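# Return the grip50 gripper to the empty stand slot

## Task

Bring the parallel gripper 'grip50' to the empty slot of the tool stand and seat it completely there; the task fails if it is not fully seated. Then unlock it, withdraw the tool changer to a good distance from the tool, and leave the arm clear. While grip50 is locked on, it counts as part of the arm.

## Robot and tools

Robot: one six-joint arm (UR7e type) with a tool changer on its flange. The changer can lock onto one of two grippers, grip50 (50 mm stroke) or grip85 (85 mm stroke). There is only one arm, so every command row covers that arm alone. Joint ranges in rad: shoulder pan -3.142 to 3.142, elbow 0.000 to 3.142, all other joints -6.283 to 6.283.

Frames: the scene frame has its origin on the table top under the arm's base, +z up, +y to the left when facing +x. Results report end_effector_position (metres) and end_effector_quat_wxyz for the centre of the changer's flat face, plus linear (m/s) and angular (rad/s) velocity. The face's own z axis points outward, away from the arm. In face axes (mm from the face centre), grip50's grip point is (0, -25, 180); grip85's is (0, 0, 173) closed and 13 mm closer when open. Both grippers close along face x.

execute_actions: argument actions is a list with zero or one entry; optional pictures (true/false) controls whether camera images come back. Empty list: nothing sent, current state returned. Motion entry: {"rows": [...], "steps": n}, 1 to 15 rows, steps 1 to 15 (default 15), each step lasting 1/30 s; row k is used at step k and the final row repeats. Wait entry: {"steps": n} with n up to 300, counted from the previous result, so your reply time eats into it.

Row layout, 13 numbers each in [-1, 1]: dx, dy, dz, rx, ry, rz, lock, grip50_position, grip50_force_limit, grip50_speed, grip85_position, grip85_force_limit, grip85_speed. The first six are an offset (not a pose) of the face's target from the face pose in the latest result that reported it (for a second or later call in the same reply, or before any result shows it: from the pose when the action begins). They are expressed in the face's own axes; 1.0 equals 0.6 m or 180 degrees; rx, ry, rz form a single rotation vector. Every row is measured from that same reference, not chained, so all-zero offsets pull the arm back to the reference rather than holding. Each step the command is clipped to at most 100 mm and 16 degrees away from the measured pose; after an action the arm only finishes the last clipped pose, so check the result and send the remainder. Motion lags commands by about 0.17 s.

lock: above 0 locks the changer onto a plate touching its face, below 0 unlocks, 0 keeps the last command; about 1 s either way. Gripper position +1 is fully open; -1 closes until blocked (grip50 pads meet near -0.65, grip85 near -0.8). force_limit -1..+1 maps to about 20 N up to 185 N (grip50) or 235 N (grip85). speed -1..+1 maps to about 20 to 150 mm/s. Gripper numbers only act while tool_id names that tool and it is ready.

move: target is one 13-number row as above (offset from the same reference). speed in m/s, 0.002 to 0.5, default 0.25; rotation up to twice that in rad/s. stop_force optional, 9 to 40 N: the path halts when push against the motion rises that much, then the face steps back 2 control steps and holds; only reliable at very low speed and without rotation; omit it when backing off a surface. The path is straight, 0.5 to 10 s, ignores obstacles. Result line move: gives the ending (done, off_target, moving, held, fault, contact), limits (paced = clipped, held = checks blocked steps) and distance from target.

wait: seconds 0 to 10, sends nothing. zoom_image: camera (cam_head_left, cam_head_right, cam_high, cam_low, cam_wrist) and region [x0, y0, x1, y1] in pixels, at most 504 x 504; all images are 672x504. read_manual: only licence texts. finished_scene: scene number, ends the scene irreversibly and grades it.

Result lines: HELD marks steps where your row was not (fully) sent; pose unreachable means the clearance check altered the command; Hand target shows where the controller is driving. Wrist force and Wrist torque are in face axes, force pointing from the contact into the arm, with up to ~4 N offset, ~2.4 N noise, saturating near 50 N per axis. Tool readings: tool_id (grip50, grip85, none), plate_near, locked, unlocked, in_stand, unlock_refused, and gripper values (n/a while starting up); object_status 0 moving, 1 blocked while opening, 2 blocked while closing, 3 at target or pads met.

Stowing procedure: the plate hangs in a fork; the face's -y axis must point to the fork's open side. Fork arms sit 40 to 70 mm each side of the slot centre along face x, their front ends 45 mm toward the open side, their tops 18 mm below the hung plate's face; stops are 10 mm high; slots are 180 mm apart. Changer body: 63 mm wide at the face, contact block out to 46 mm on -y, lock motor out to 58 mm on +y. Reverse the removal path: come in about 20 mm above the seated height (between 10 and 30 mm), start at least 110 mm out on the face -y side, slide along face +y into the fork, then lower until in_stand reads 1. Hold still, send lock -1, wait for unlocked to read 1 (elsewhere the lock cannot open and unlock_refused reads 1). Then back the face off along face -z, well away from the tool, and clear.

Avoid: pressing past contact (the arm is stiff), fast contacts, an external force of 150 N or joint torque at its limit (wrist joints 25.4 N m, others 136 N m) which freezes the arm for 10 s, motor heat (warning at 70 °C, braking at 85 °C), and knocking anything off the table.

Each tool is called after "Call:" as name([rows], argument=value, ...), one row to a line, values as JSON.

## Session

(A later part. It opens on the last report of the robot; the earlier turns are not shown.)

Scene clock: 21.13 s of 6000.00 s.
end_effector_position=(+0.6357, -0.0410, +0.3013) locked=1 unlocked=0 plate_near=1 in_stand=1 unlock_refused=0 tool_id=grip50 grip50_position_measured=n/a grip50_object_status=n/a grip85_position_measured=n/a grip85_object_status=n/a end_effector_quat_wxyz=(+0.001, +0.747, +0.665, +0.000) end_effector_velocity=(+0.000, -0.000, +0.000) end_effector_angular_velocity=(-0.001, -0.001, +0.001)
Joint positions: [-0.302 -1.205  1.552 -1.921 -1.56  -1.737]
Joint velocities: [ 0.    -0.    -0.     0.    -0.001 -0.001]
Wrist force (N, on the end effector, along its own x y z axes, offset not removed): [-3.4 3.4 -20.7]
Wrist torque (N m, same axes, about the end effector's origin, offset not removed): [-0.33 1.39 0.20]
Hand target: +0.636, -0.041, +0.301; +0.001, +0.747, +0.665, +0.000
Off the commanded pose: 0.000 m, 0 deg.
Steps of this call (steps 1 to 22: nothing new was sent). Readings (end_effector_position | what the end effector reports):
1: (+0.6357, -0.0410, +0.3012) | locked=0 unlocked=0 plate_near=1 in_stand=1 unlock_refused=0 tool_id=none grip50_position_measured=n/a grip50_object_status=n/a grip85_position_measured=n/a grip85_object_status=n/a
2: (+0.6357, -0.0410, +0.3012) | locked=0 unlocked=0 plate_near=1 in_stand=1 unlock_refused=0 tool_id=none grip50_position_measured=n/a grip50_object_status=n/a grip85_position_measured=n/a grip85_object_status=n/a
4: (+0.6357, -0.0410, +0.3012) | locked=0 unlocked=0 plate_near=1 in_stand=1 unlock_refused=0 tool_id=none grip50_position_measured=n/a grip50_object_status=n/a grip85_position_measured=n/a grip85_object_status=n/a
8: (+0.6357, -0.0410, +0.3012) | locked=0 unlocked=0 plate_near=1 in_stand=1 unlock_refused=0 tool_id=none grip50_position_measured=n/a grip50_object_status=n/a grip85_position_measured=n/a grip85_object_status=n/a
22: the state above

Call:
move(target=[0,0,-0.0333,0,0,0,0,1,0,0,1,0,0], speed=0.04)

Call:
zoom_image(camera="cam_wrist", region=[60,200,260,350])

Call:
zoom_image(camera="cam_wrist", region=[400,200,600,350])

Call:
move(target=[0,-0.2,0,0,0,0,0,1,0,0,1,0,0], speed=0.2)

Call:
move(target=[0.3,0,0,0,0,0,0,1,0,0,1,0,0])

Call:
move(target=[0,0.195,0,0,0,0,0,1,0,0,1,0,0], speed=0.1, stop_force=20)

Call:
zoom_image(camera="cam_wrist", region=[60,200,260,350])

Call:
zoom_image(camera="cam_wrist", region=[400,200,600,350])

Scene clock: 24.40 s of 6000.00 s.
end_effector_position=(+0.6357, -0.0410, +0.3209) locked=1 unlocked=0 plate_near=1 in_stand=0 unlock_refused=0 tool_id=grip50 grip50_position_measured=3 grip50_object_status=3 grip85_position_measured=n/a grip85_object_status=n/a end_effector_quat_wxyz=(+0.001, +0.747, +0.665, +0.000) end_effector_velocity=(-0.000, -0.000, +0.001) end_effector_angular_velocity=(+0.000, +0.003, +0.001)
Joint positions: [-0.302 -1.22   1.52  -1.875 -1.56  -1.737]
Joint velocities: [-0.    -0.001 -0.003  0.007 -0.    -0.002]
Wrist force (N, on the end effector, along its own x y z axes, offset not removed): [-1.1 0.8 0.7]
Wrist torque (N m, same axes, about the end effector's origin, offset not removed): [0.01 0.06 -0.03]
Hand target: +0.636, -0.041, +0.321; +0.001, +0.747, +0.665, +0.000
Off the commanded pose: 0.000 m, 0 deg.
move: done

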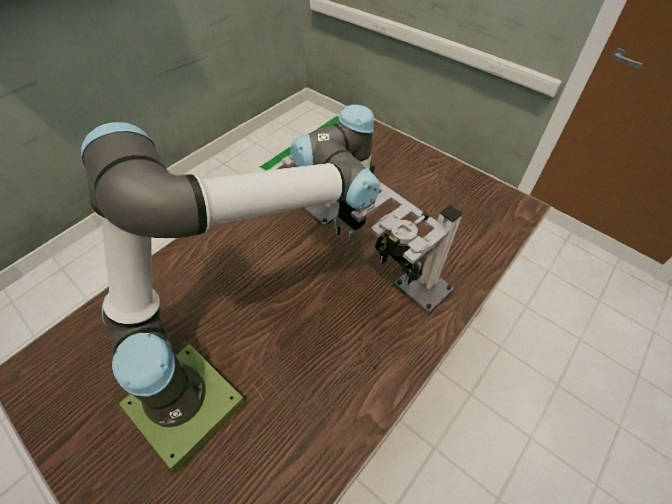

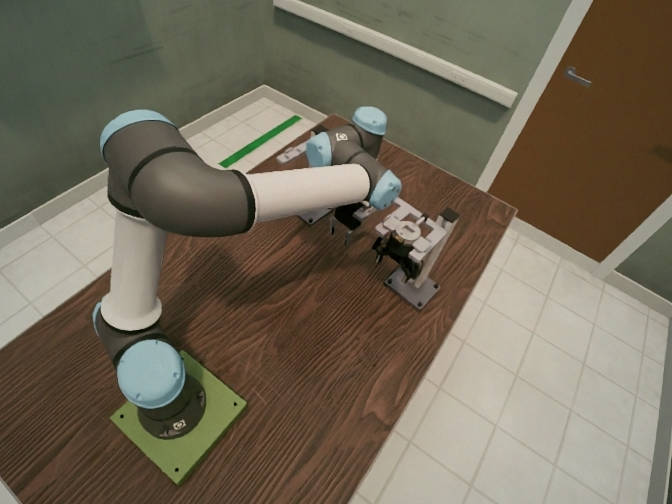

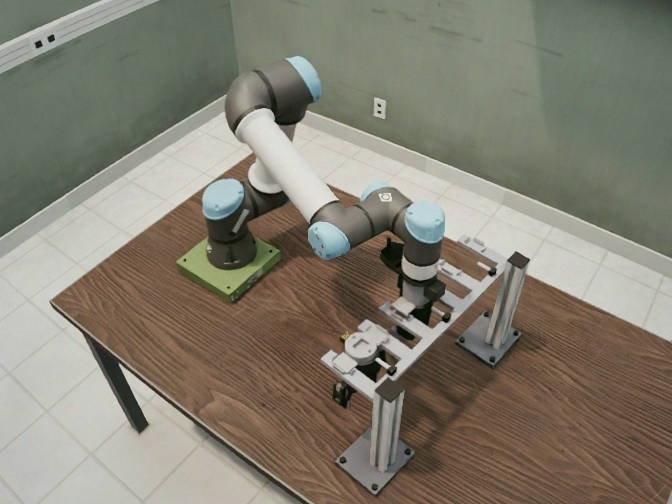

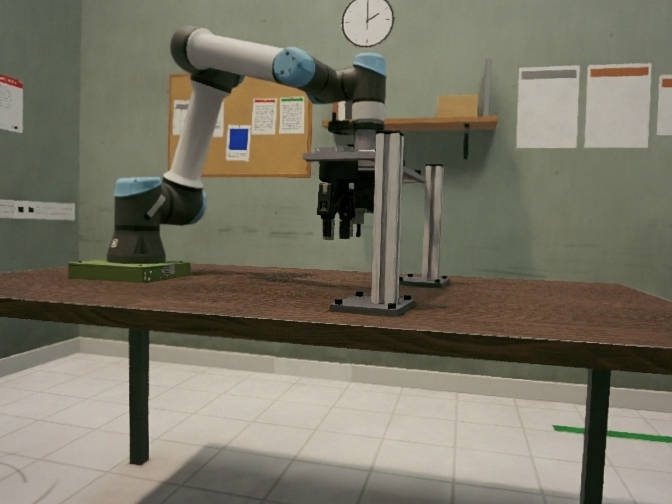

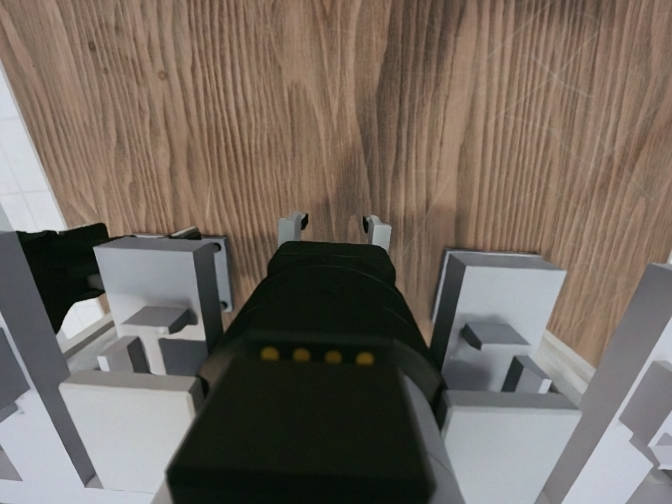

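Region (60, 200, 260, 350) of cam_wrist's 672x504 image, scaled by 2.520, with more detail than that image has; it fills the top 378 rows of this view, and the rest is white.

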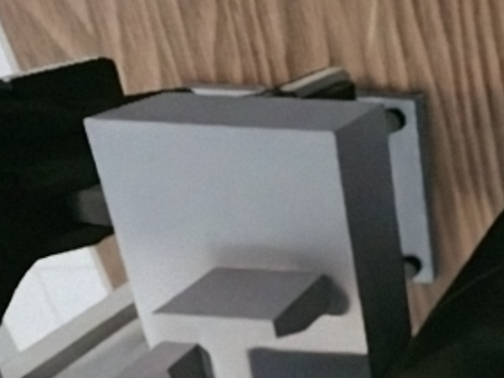

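Region (400, 200, 600, 350) of cam_wrist's 672x504 image, scaled by 2.520, with more detail than that image has; it fills the top 378 rows of this view, and the rest is white.

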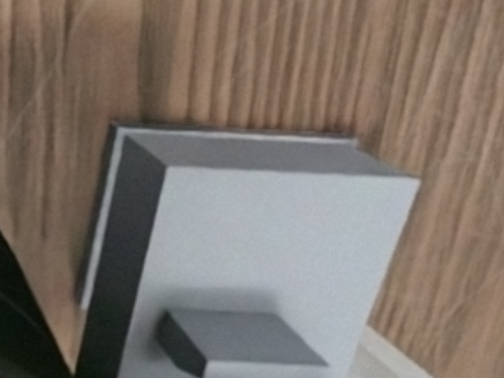

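Scene clock: 25.63 s of 6000.00 s.
end_effector_position=(+0.5168, -0.0269, +0.3207) locked=1 unlocked=0 plate_near=1 in_stand=0 unlock_refused=0 tool_id=grip50 grip50_position_measured=3 grip50_object_status=3 grip85_position_measured=n/a grip85_object_status=n/a end_effector_quat_wxyz=(+0.001, +0.747, +0.665, +0.000) end_effector_velocity=(-0.003, -0.000, +0.000) end_effector_angular_velocity=(-0.001, +0.000, +0.000)
Joint positions: [-0.342 -1.496  1.864 -1.942 -1.559 -1.776]
Joint velocities: [-0.002 -0.007  0.007  0.001 -0.001 -0.002]
Wrist force (N, on the end effector, along its own x y z axes, offset not removed): [0.1 -1.3 1.1]
Wrist torque (N m, same axes, about the end effector's origin, offset not removed): [-0.02 0.03 -0.26]
Hand target: +0.517, -0.027, +0.321; +0.001, +0.747, +0.665, +0.000
Off the commanded pose: 0.000 m, 0 deg.
move: done

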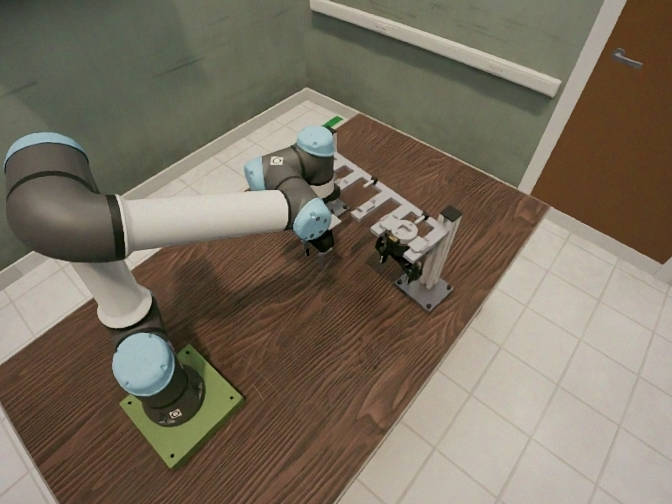

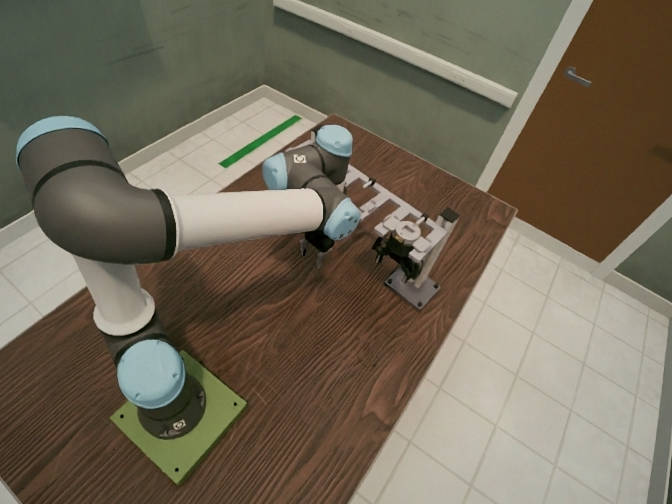

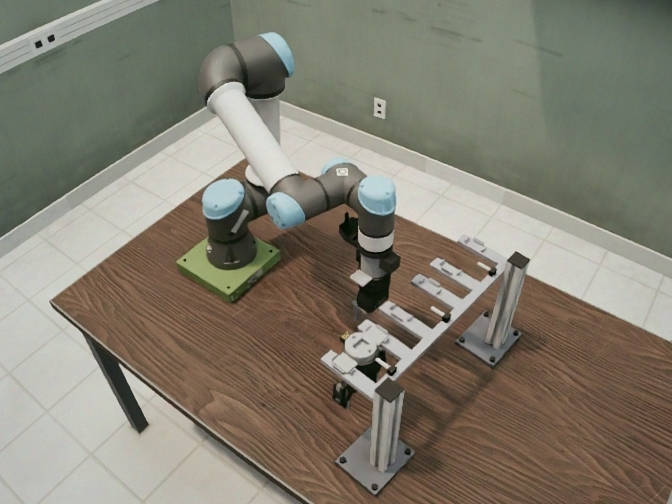

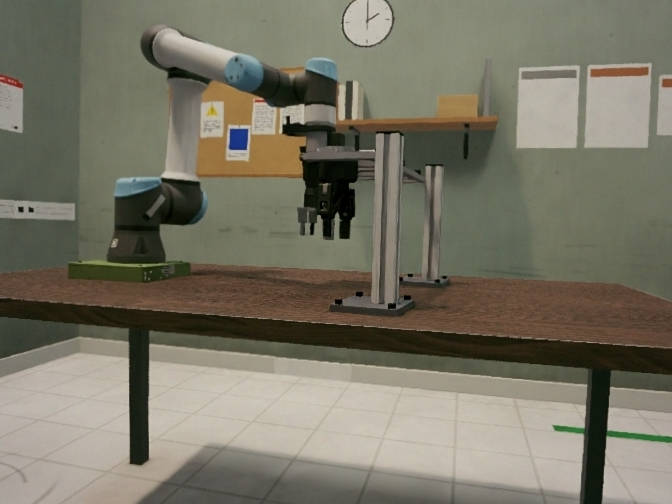

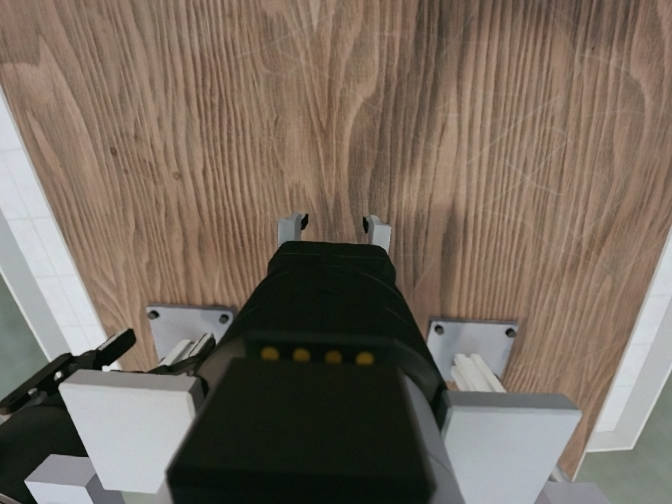

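Scene clock: 27.00 s of 6000.00 s.
end_effector_position=(+0.5380, +0.1517, +0.3206) locked=1 unlocked=0 plate_near=1 in_stand=0 unlock_refused=0 tool_id=grip50 grip50_position_measured=3 grip50_object_status=3 grip85_position_measured=n/a grip85_object_status=n/a end_effector_quat_wxyz=(+0.001, +0.747, +0.665, +0.000) end_effector_velocity=(+0.001, +0.003, +0.000) end_effector_angular_velocity=(-0.000, -0.001, -0.001)
Joint positions: [ 0.007 -1.403  1.754 -1.929 -1.561 -1.428]
Joint velocities: [ 0.005  0.002 -0.004  0.    -0.     0.006]
Wrist force (N, on the end effector, along its own x y z axes, offset not removed): [-1.6 -0.5 1.2]
Wrist torque (N m, same axes, about the end effector's origin, offset not removed): [-0.04 0.10 0.02]
Hand target: +0.538, +0.152, +0.321; +0.001, +0.747, +0.665, +0.000
Off the commanded pose: 0.000 m, 0 deg.
move: done

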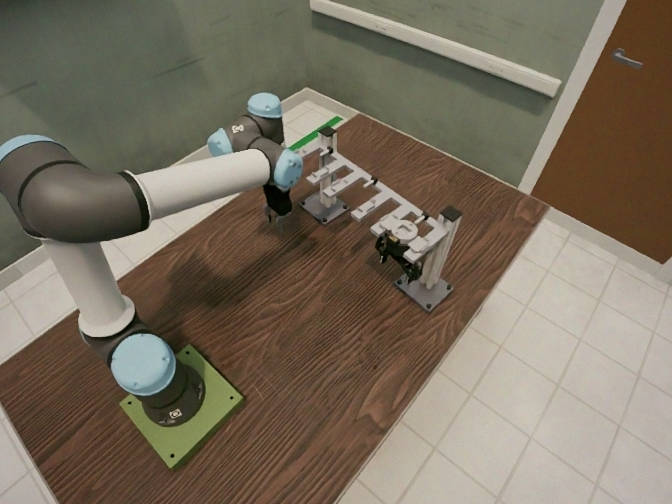

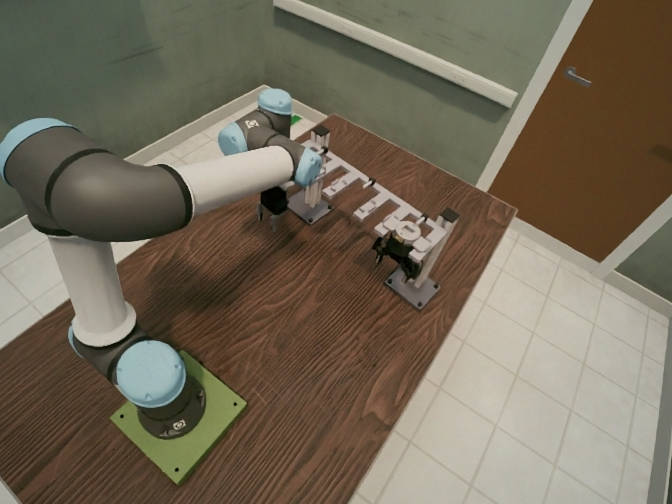

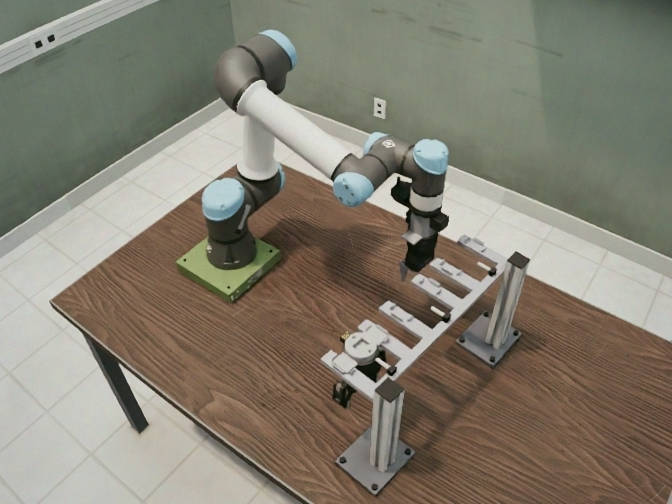

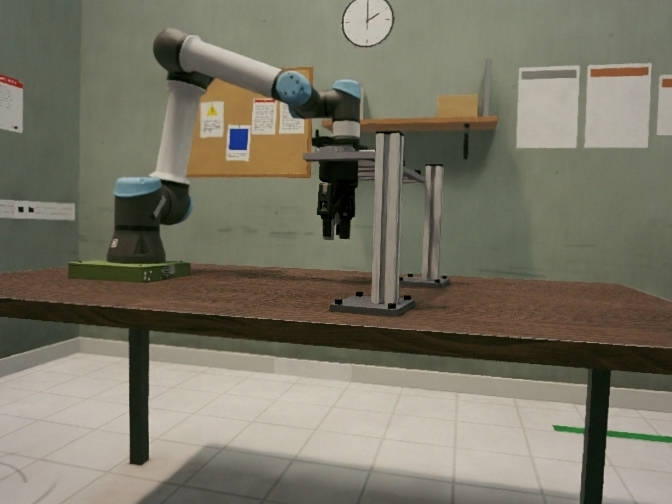

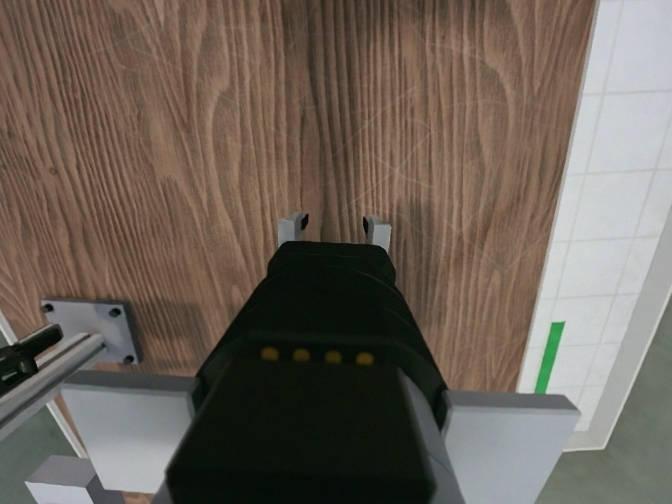

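Scene clock: 28.70 s of 6000.00 s.
end_effector_position=(+0.6538, +0.1379, +0.3207) locked=1 unlocked=0 plate_near=1 in_stand=0 unlock_refused=0 tool_id=grip50 grip50_position_measured=3 grip50_object_status=3 grip85_position_measured=n/a grip85_object_status=n/a end_effector_quat_wxyz=(+0.001, +0.747, +0.665, +0.000) end_effector_velocity=(+0.002, -0.000, +0.000) end_effector_angular_velocity=(-0.000, -0.000, -0.000)
Joint positions: [-0.019 -1.152  1.418 -1.845 -1.561 -1.454]
Joint velocities: [-0.     0.005 -0.008  0.002 -0.    -0.   ]
Wrist force (N, on the end effector, along its own x y z axes, offset not removed): [1.1 -1.4 1.8]
Wrist torque (N m, same axes, about the end effector's origin, offset not removed): [-0.11 -0.02 -0.12]
Hand target: +0.654, +0.138, +0.321; +0.001, +0.747, +0.665, +0.000
Off the commanded pose: 0.000 m, 0 deg.
move: done

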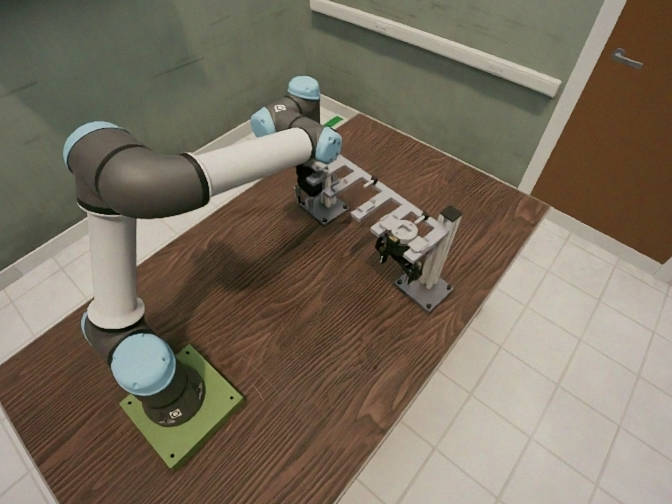

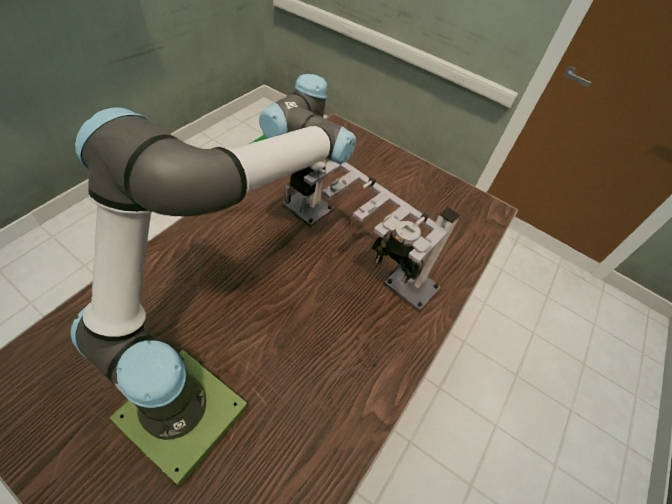

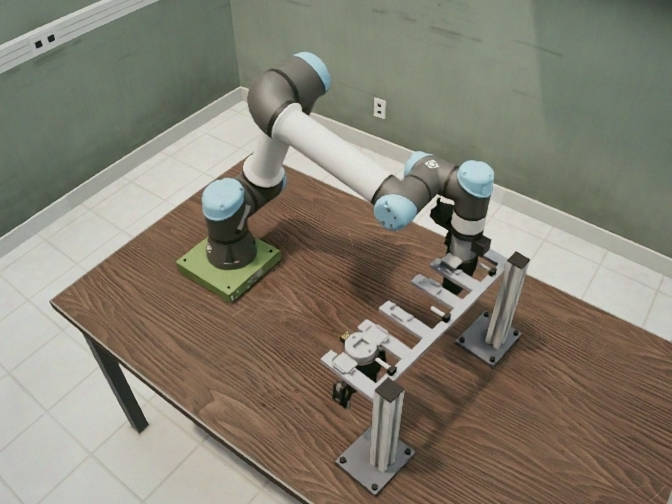

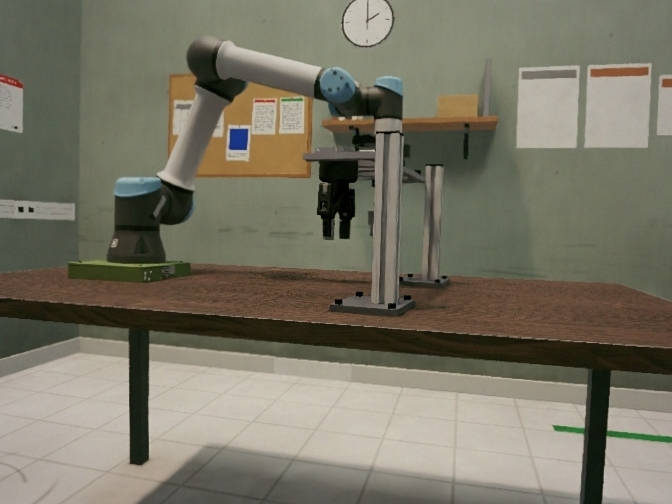

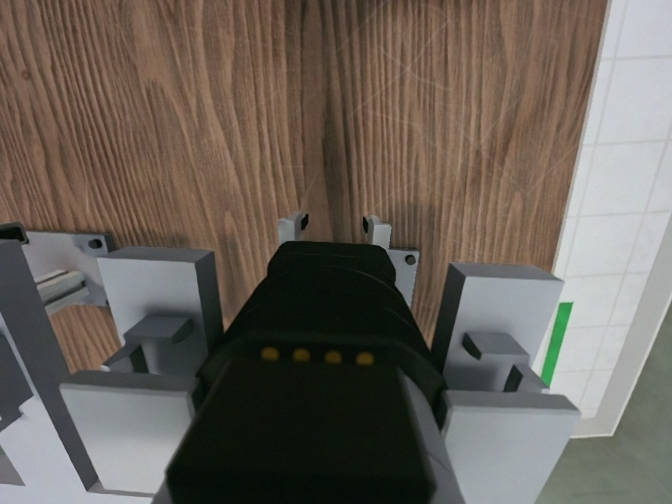

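Region (60, 200, 260, 350) of cam_wrist's 672x504 image, scaled by 2.520, with more detail than that image has; it fills the top 378 rows of this view, and the rest is white.

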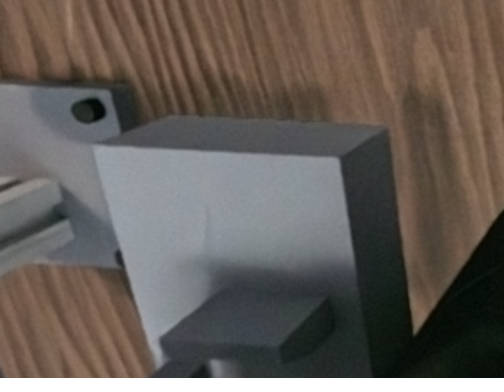

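Region (400, 200, 600, 350) of cam_wrist's 672x504 image, scaled by 2.520, with more detail than that image has; it fills the top 378 rows of this view, and the rest is white.

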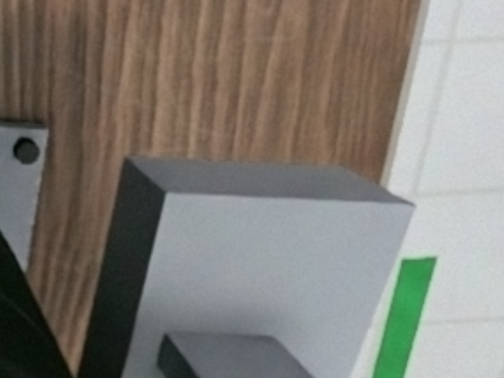

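Call:
move(target=[0.0007,0.0054,0.012,0,0,0,0,1,0,0,1,0,0], speed=0.03)

Call:
move(target=[0,0,0.024,0,0,0,0,1,0,0,1,0,0], speed=0.005, stop_force=12)

Scene clock: 30.47 s of 6000.00 s.
end_effector_position=(+0.6570, +0.1379, +0.3138) locked=1 unlocked=0 plate_near=1 in_stand=0 unlock_refused=0 tool_id=grip50 grip50_position_measured=3 grip50_object_status=3 grip85_position_measured=n/a grip85_object_status=n/a end_effector_quat_wxyz=(+0.001, +0.747, +0.665, +0.000) end_effector_velocity=(+0.001, -0.000, -0.003) end_effector_angular_velocity=(-0.000, +0.003, -0.000)
Joint positions: [-0.019 -1.14   1.419 -1.857 -1.561 -1.454]
Joint velocities: [-0.001  0.005  0.001 -0.003 -0.    -0.   ]
Wrist force (N, on the end effector, along its own x y z axes, offset not removed): [-1.3 -1.1 -0.2]
Wrist torque (N m, same axes, about the end effector's origin, offset not removed): [0.03 -0.06 -0.05]
Hand target: +0.657, +0.138, +0.314; +0.001, +0.747, +0.665, +0.000
Off the commanded pose: 0.000 m, 0 deg.
move: done

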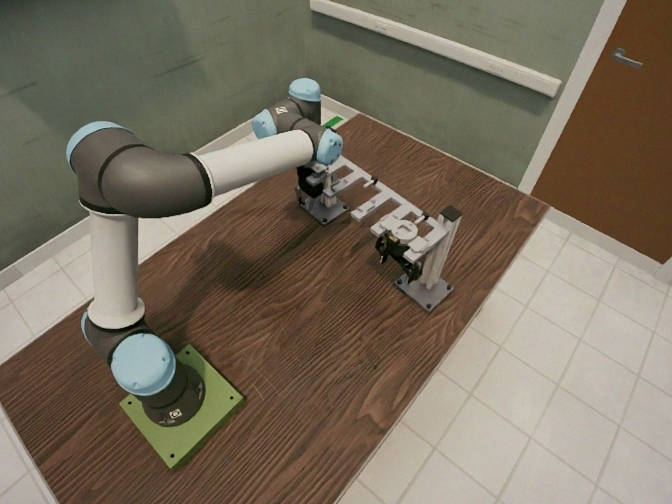

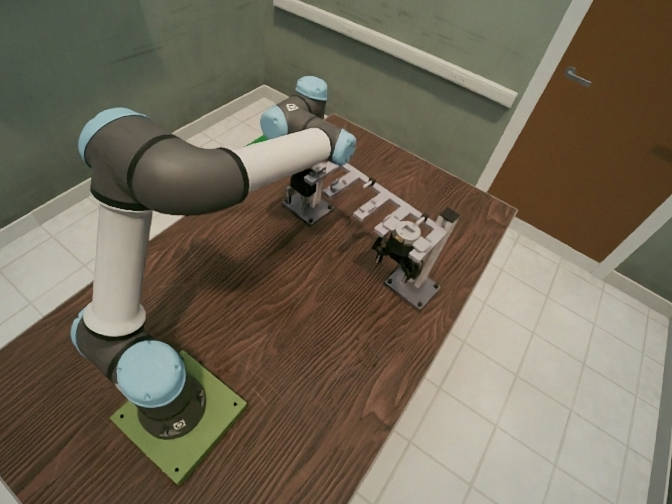

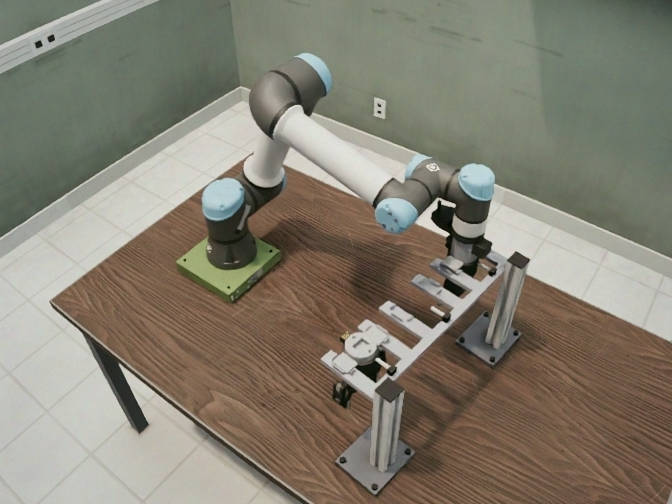

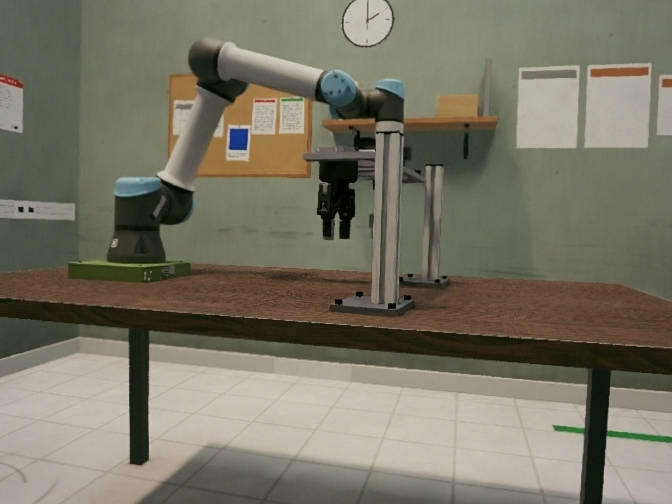

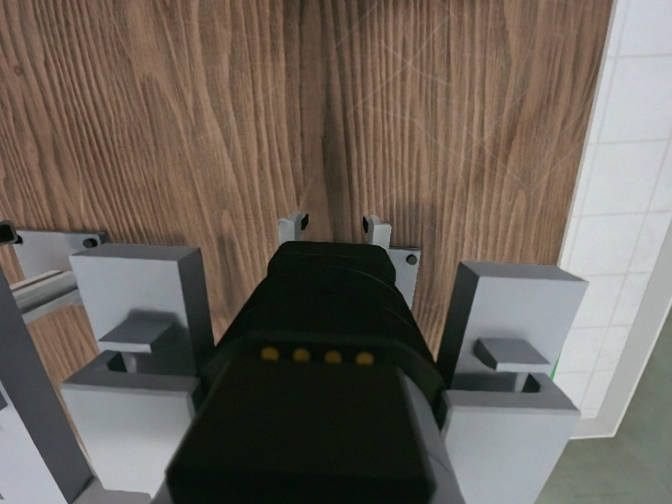

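Scene clock: 33.37 s of 6000.00 s.
end_effector_position=(+0.6570, +0.1379, +0.3012) locked=1 unlocked=0 plate_near=1 in_stand=1 unlock_refused=0 tool_id=grip50 grip50_position_measured=3 grip50_object_status=3 grip85_position_measured=n/a grip85_object_status=n/a end_effector_quat_wxyz=(+0.001, +0.747, +0.665, +0.001) end_effector_velocity=(-0.001, -0.000, -0.000) end_effector_angular_velocity=(-0.000, +0.004, -0.001)
Joint positions: [-0.018 -1.131  1.439 -1.887 -1.561 -1.453]
Joint velocities: [-0.    -0.     0.     0.004  0.     0.   ]
Wrist force (N, on the end effector, along its own x y z axes, offset not removed): [-2.7 -0.7 -32.0]
Wrist torque (N m, same axes, about the end effector's origin, offset not removed): [0.29 1.95 -0.29]
Hand target: +0.657, +0.138, +0.302; +0.001, +0.747, +0.665, +0.001
Off the commanded pose: 0.002 m, 0 deg.
move: contact

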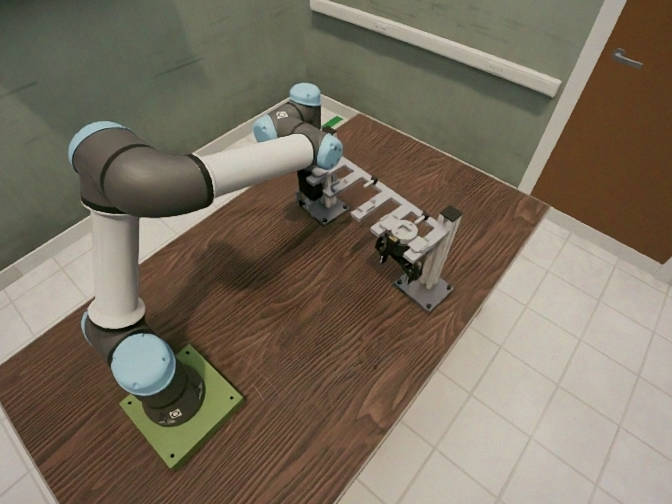

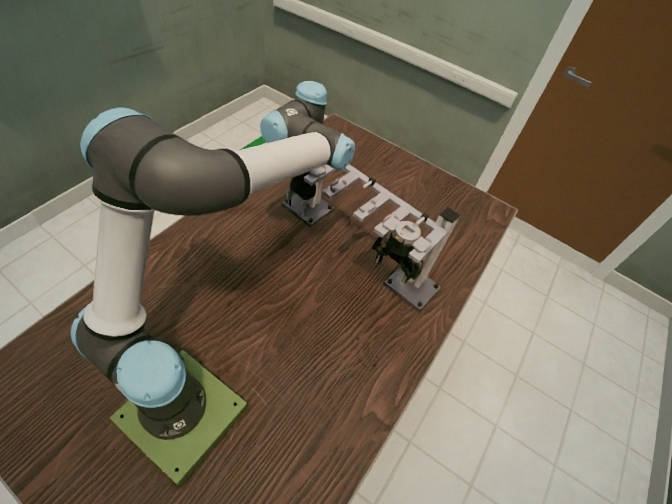

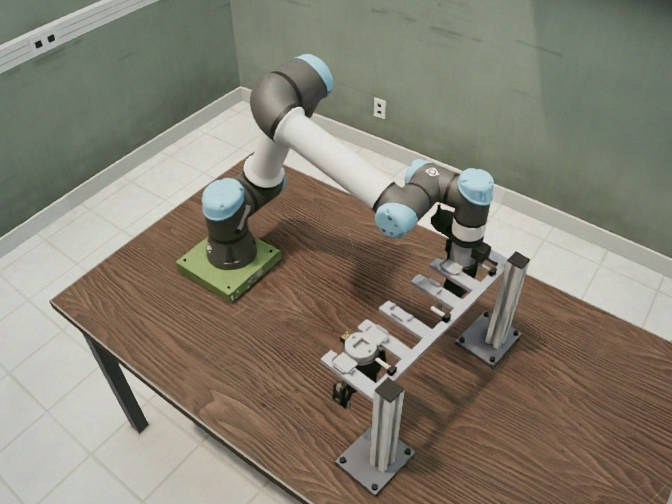

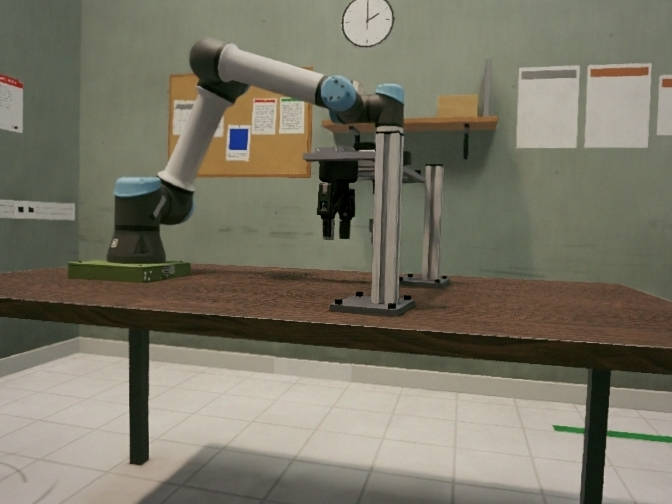

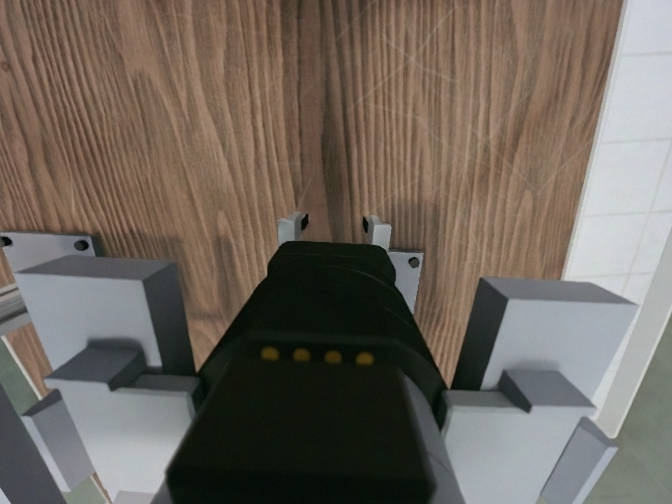

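Call:
execute_actions([
  {"rows":[[0,0,-0.0004,0,0,0,-1,1,0,0,1,0,0]],"steps":15},
], pictures=false)

Call:
execute_actions([
  {"steps":22},
], pictures=false)

Scene clock: 34.47 s of 6000.00 s.
end_effector_position=(+0.6570, +0.1379, +0.3015) locked=0 unlocked=0 plate_near=1 in_stand=1 unlock_refused=0 tool_id=none grip50_position_measured=n/a grip50_object_status=n/a grip85_position_measured=n/a grip85_object_status=n/a end_effector_quat_wxyz=(+0.001, +0.747, +0.665, +0.001) end_effector_velocity=(+0.000, +0.000, +0.000) end_effector_angular_velocity=(+0.001, -0.002, -0.000)
Joint positions: [-0.018 -1.131  1.439 -1.886 -1.561 -1.453]
Joint velocities: [ 0.    -0.    -0.001 -0.001  0.001  0.001]
Wrist force (N, on the end effector, along its own x y z axes, offset not removed): [-1.4 0.8 1.2]
Wrist torque (N m, same axes, about the end effector's origin, offset not removed): [0.03 0.09 -0.06]
Hand target: +0.657, +0.138, +0.301; +0.001, +0.747, +0.665, +0.001
Off the commanded pose: 0.000 m, 0 deg.
Steps of this call (steps 1 to 18: nothing new was sent; steps 19 to 33: all 15 steps of this action). Readings (end_effector_position | what the end effector reports):
19: (+0.6570, +0.1379, +0.3015) | locked=1 unlocked=0 plate_near=1 in_stand=1 unlock_refused=0 tool_id=grip50 grip50_position_measured=3 grip50_object_status=3 grip85_position_measured=n/a grip85_object_status=n/a
20: (+0.6570, +0.1379, +0.3015) | locked=1 unlocked=0 plate_near=1 in_stand=1 unlock_refused=0 tool_id=grip50 grip50_position_measured=3 grip50_object_status=3 grip85_position_measured=n/a grip85_object_status=n/a
22: (+0.6570, +0.1379, +0.3015) | locked=1 unlocked=0 plate_near=1 in_stand=1 unlock_refused=0 tool_id=grip50 grip50_position_measured=3 grip50_object_status=3 grip85_position_measured=n/a grip85_object_status=n/a
26: (+0.6570, +0.1379, +0.3015) | locked=0 unlocked=0 plate_near=1 in_stand=1 unlock_refused=0 tool_id=none grip50_position_measured=n/a grip50_object_status=n/a grip85_position_measured=n/a grip85_object_status=n/a
33: the state above

Scene clock: 35.20 s of 6000.00 s.
end_effector_position=(+0.6570, +0.1379, +0.3014) locked=0 unlocked=1 plate_near=1 in_stand=1 unlock_refused=0 tool_id=none grip50_position_measured=n/a grip50_object_status=n/a grip85_position_measured=n/a grip85_object_status=n/a end_effector_quat_wxyz=(+0.001, +0.747, +0.665, +0.001) end_effector_velocity=(+0.000, -0.001, -0.001) end_effector_angular_velocity=(+0.000, +0.001, -0.004)
Joint positions: [-0.018 -1.131  1.439 -1.886 -1.561 -1.453]
Joint velocities: [-0.002  0.001  0.002 -0.002  0.     0.002]
Wrist force (N, on the end effector, along its own x y z axes, offset not removed): [-0.9 0.6 -1.7]
Wrist torque (N m, same axes, about the end effector's origin, offset not removed): [0.06 0.09 -0.19]
Hand target: +0.657, +0.138, +0.301; +0.001, +0.747, +0.665, +0.001
Off the commanded pose: 0.000 m, 0 deg.
Steps of this call (steps 1 to 22: nothing new was sent). Readings (end_effector_position | what the end effector reports):
1: (+0.6570, +0.1379, +0.3015) | locked=0 unlocked=0 plate_near=1 in_stand=1 unlock_refused=0 tool_id=none grip50_position_measured=n/a grip50_object_status=n/a grip85_position_measured=n/a grip85_object_status=n/a
2: (+0.6570, +0.1379, +0.3015) | locked=0 unlocked=0 plate_near=1 in_stand=1 unlock_refused=0 tool_id=none grip50_position_measured=n/a grip50_object_status=n/a grip85_position_measured=n/a grip85_object_status=n/a
4: (+0.6570, +0.1379, +0.3015) | locked=0 unlocked=0 plate_near=1 in_stand=1 unlock_refused=0 tool_id=none grip50_position_measured=n/a grip50_object_status=n/a grip85_position_measured=n/a grip85_object_status=n/a
8: (+0.6570, +0.1379, +0.3015) | locked=0 unlocked=0 plate_near=1 in_stand=1 unlock_refused=0 tool_id=none grip50_position_measured=n/a grip50_object_status=n/a grip85_position_measured=n/a grip85_object_status=n/a
22: the state above


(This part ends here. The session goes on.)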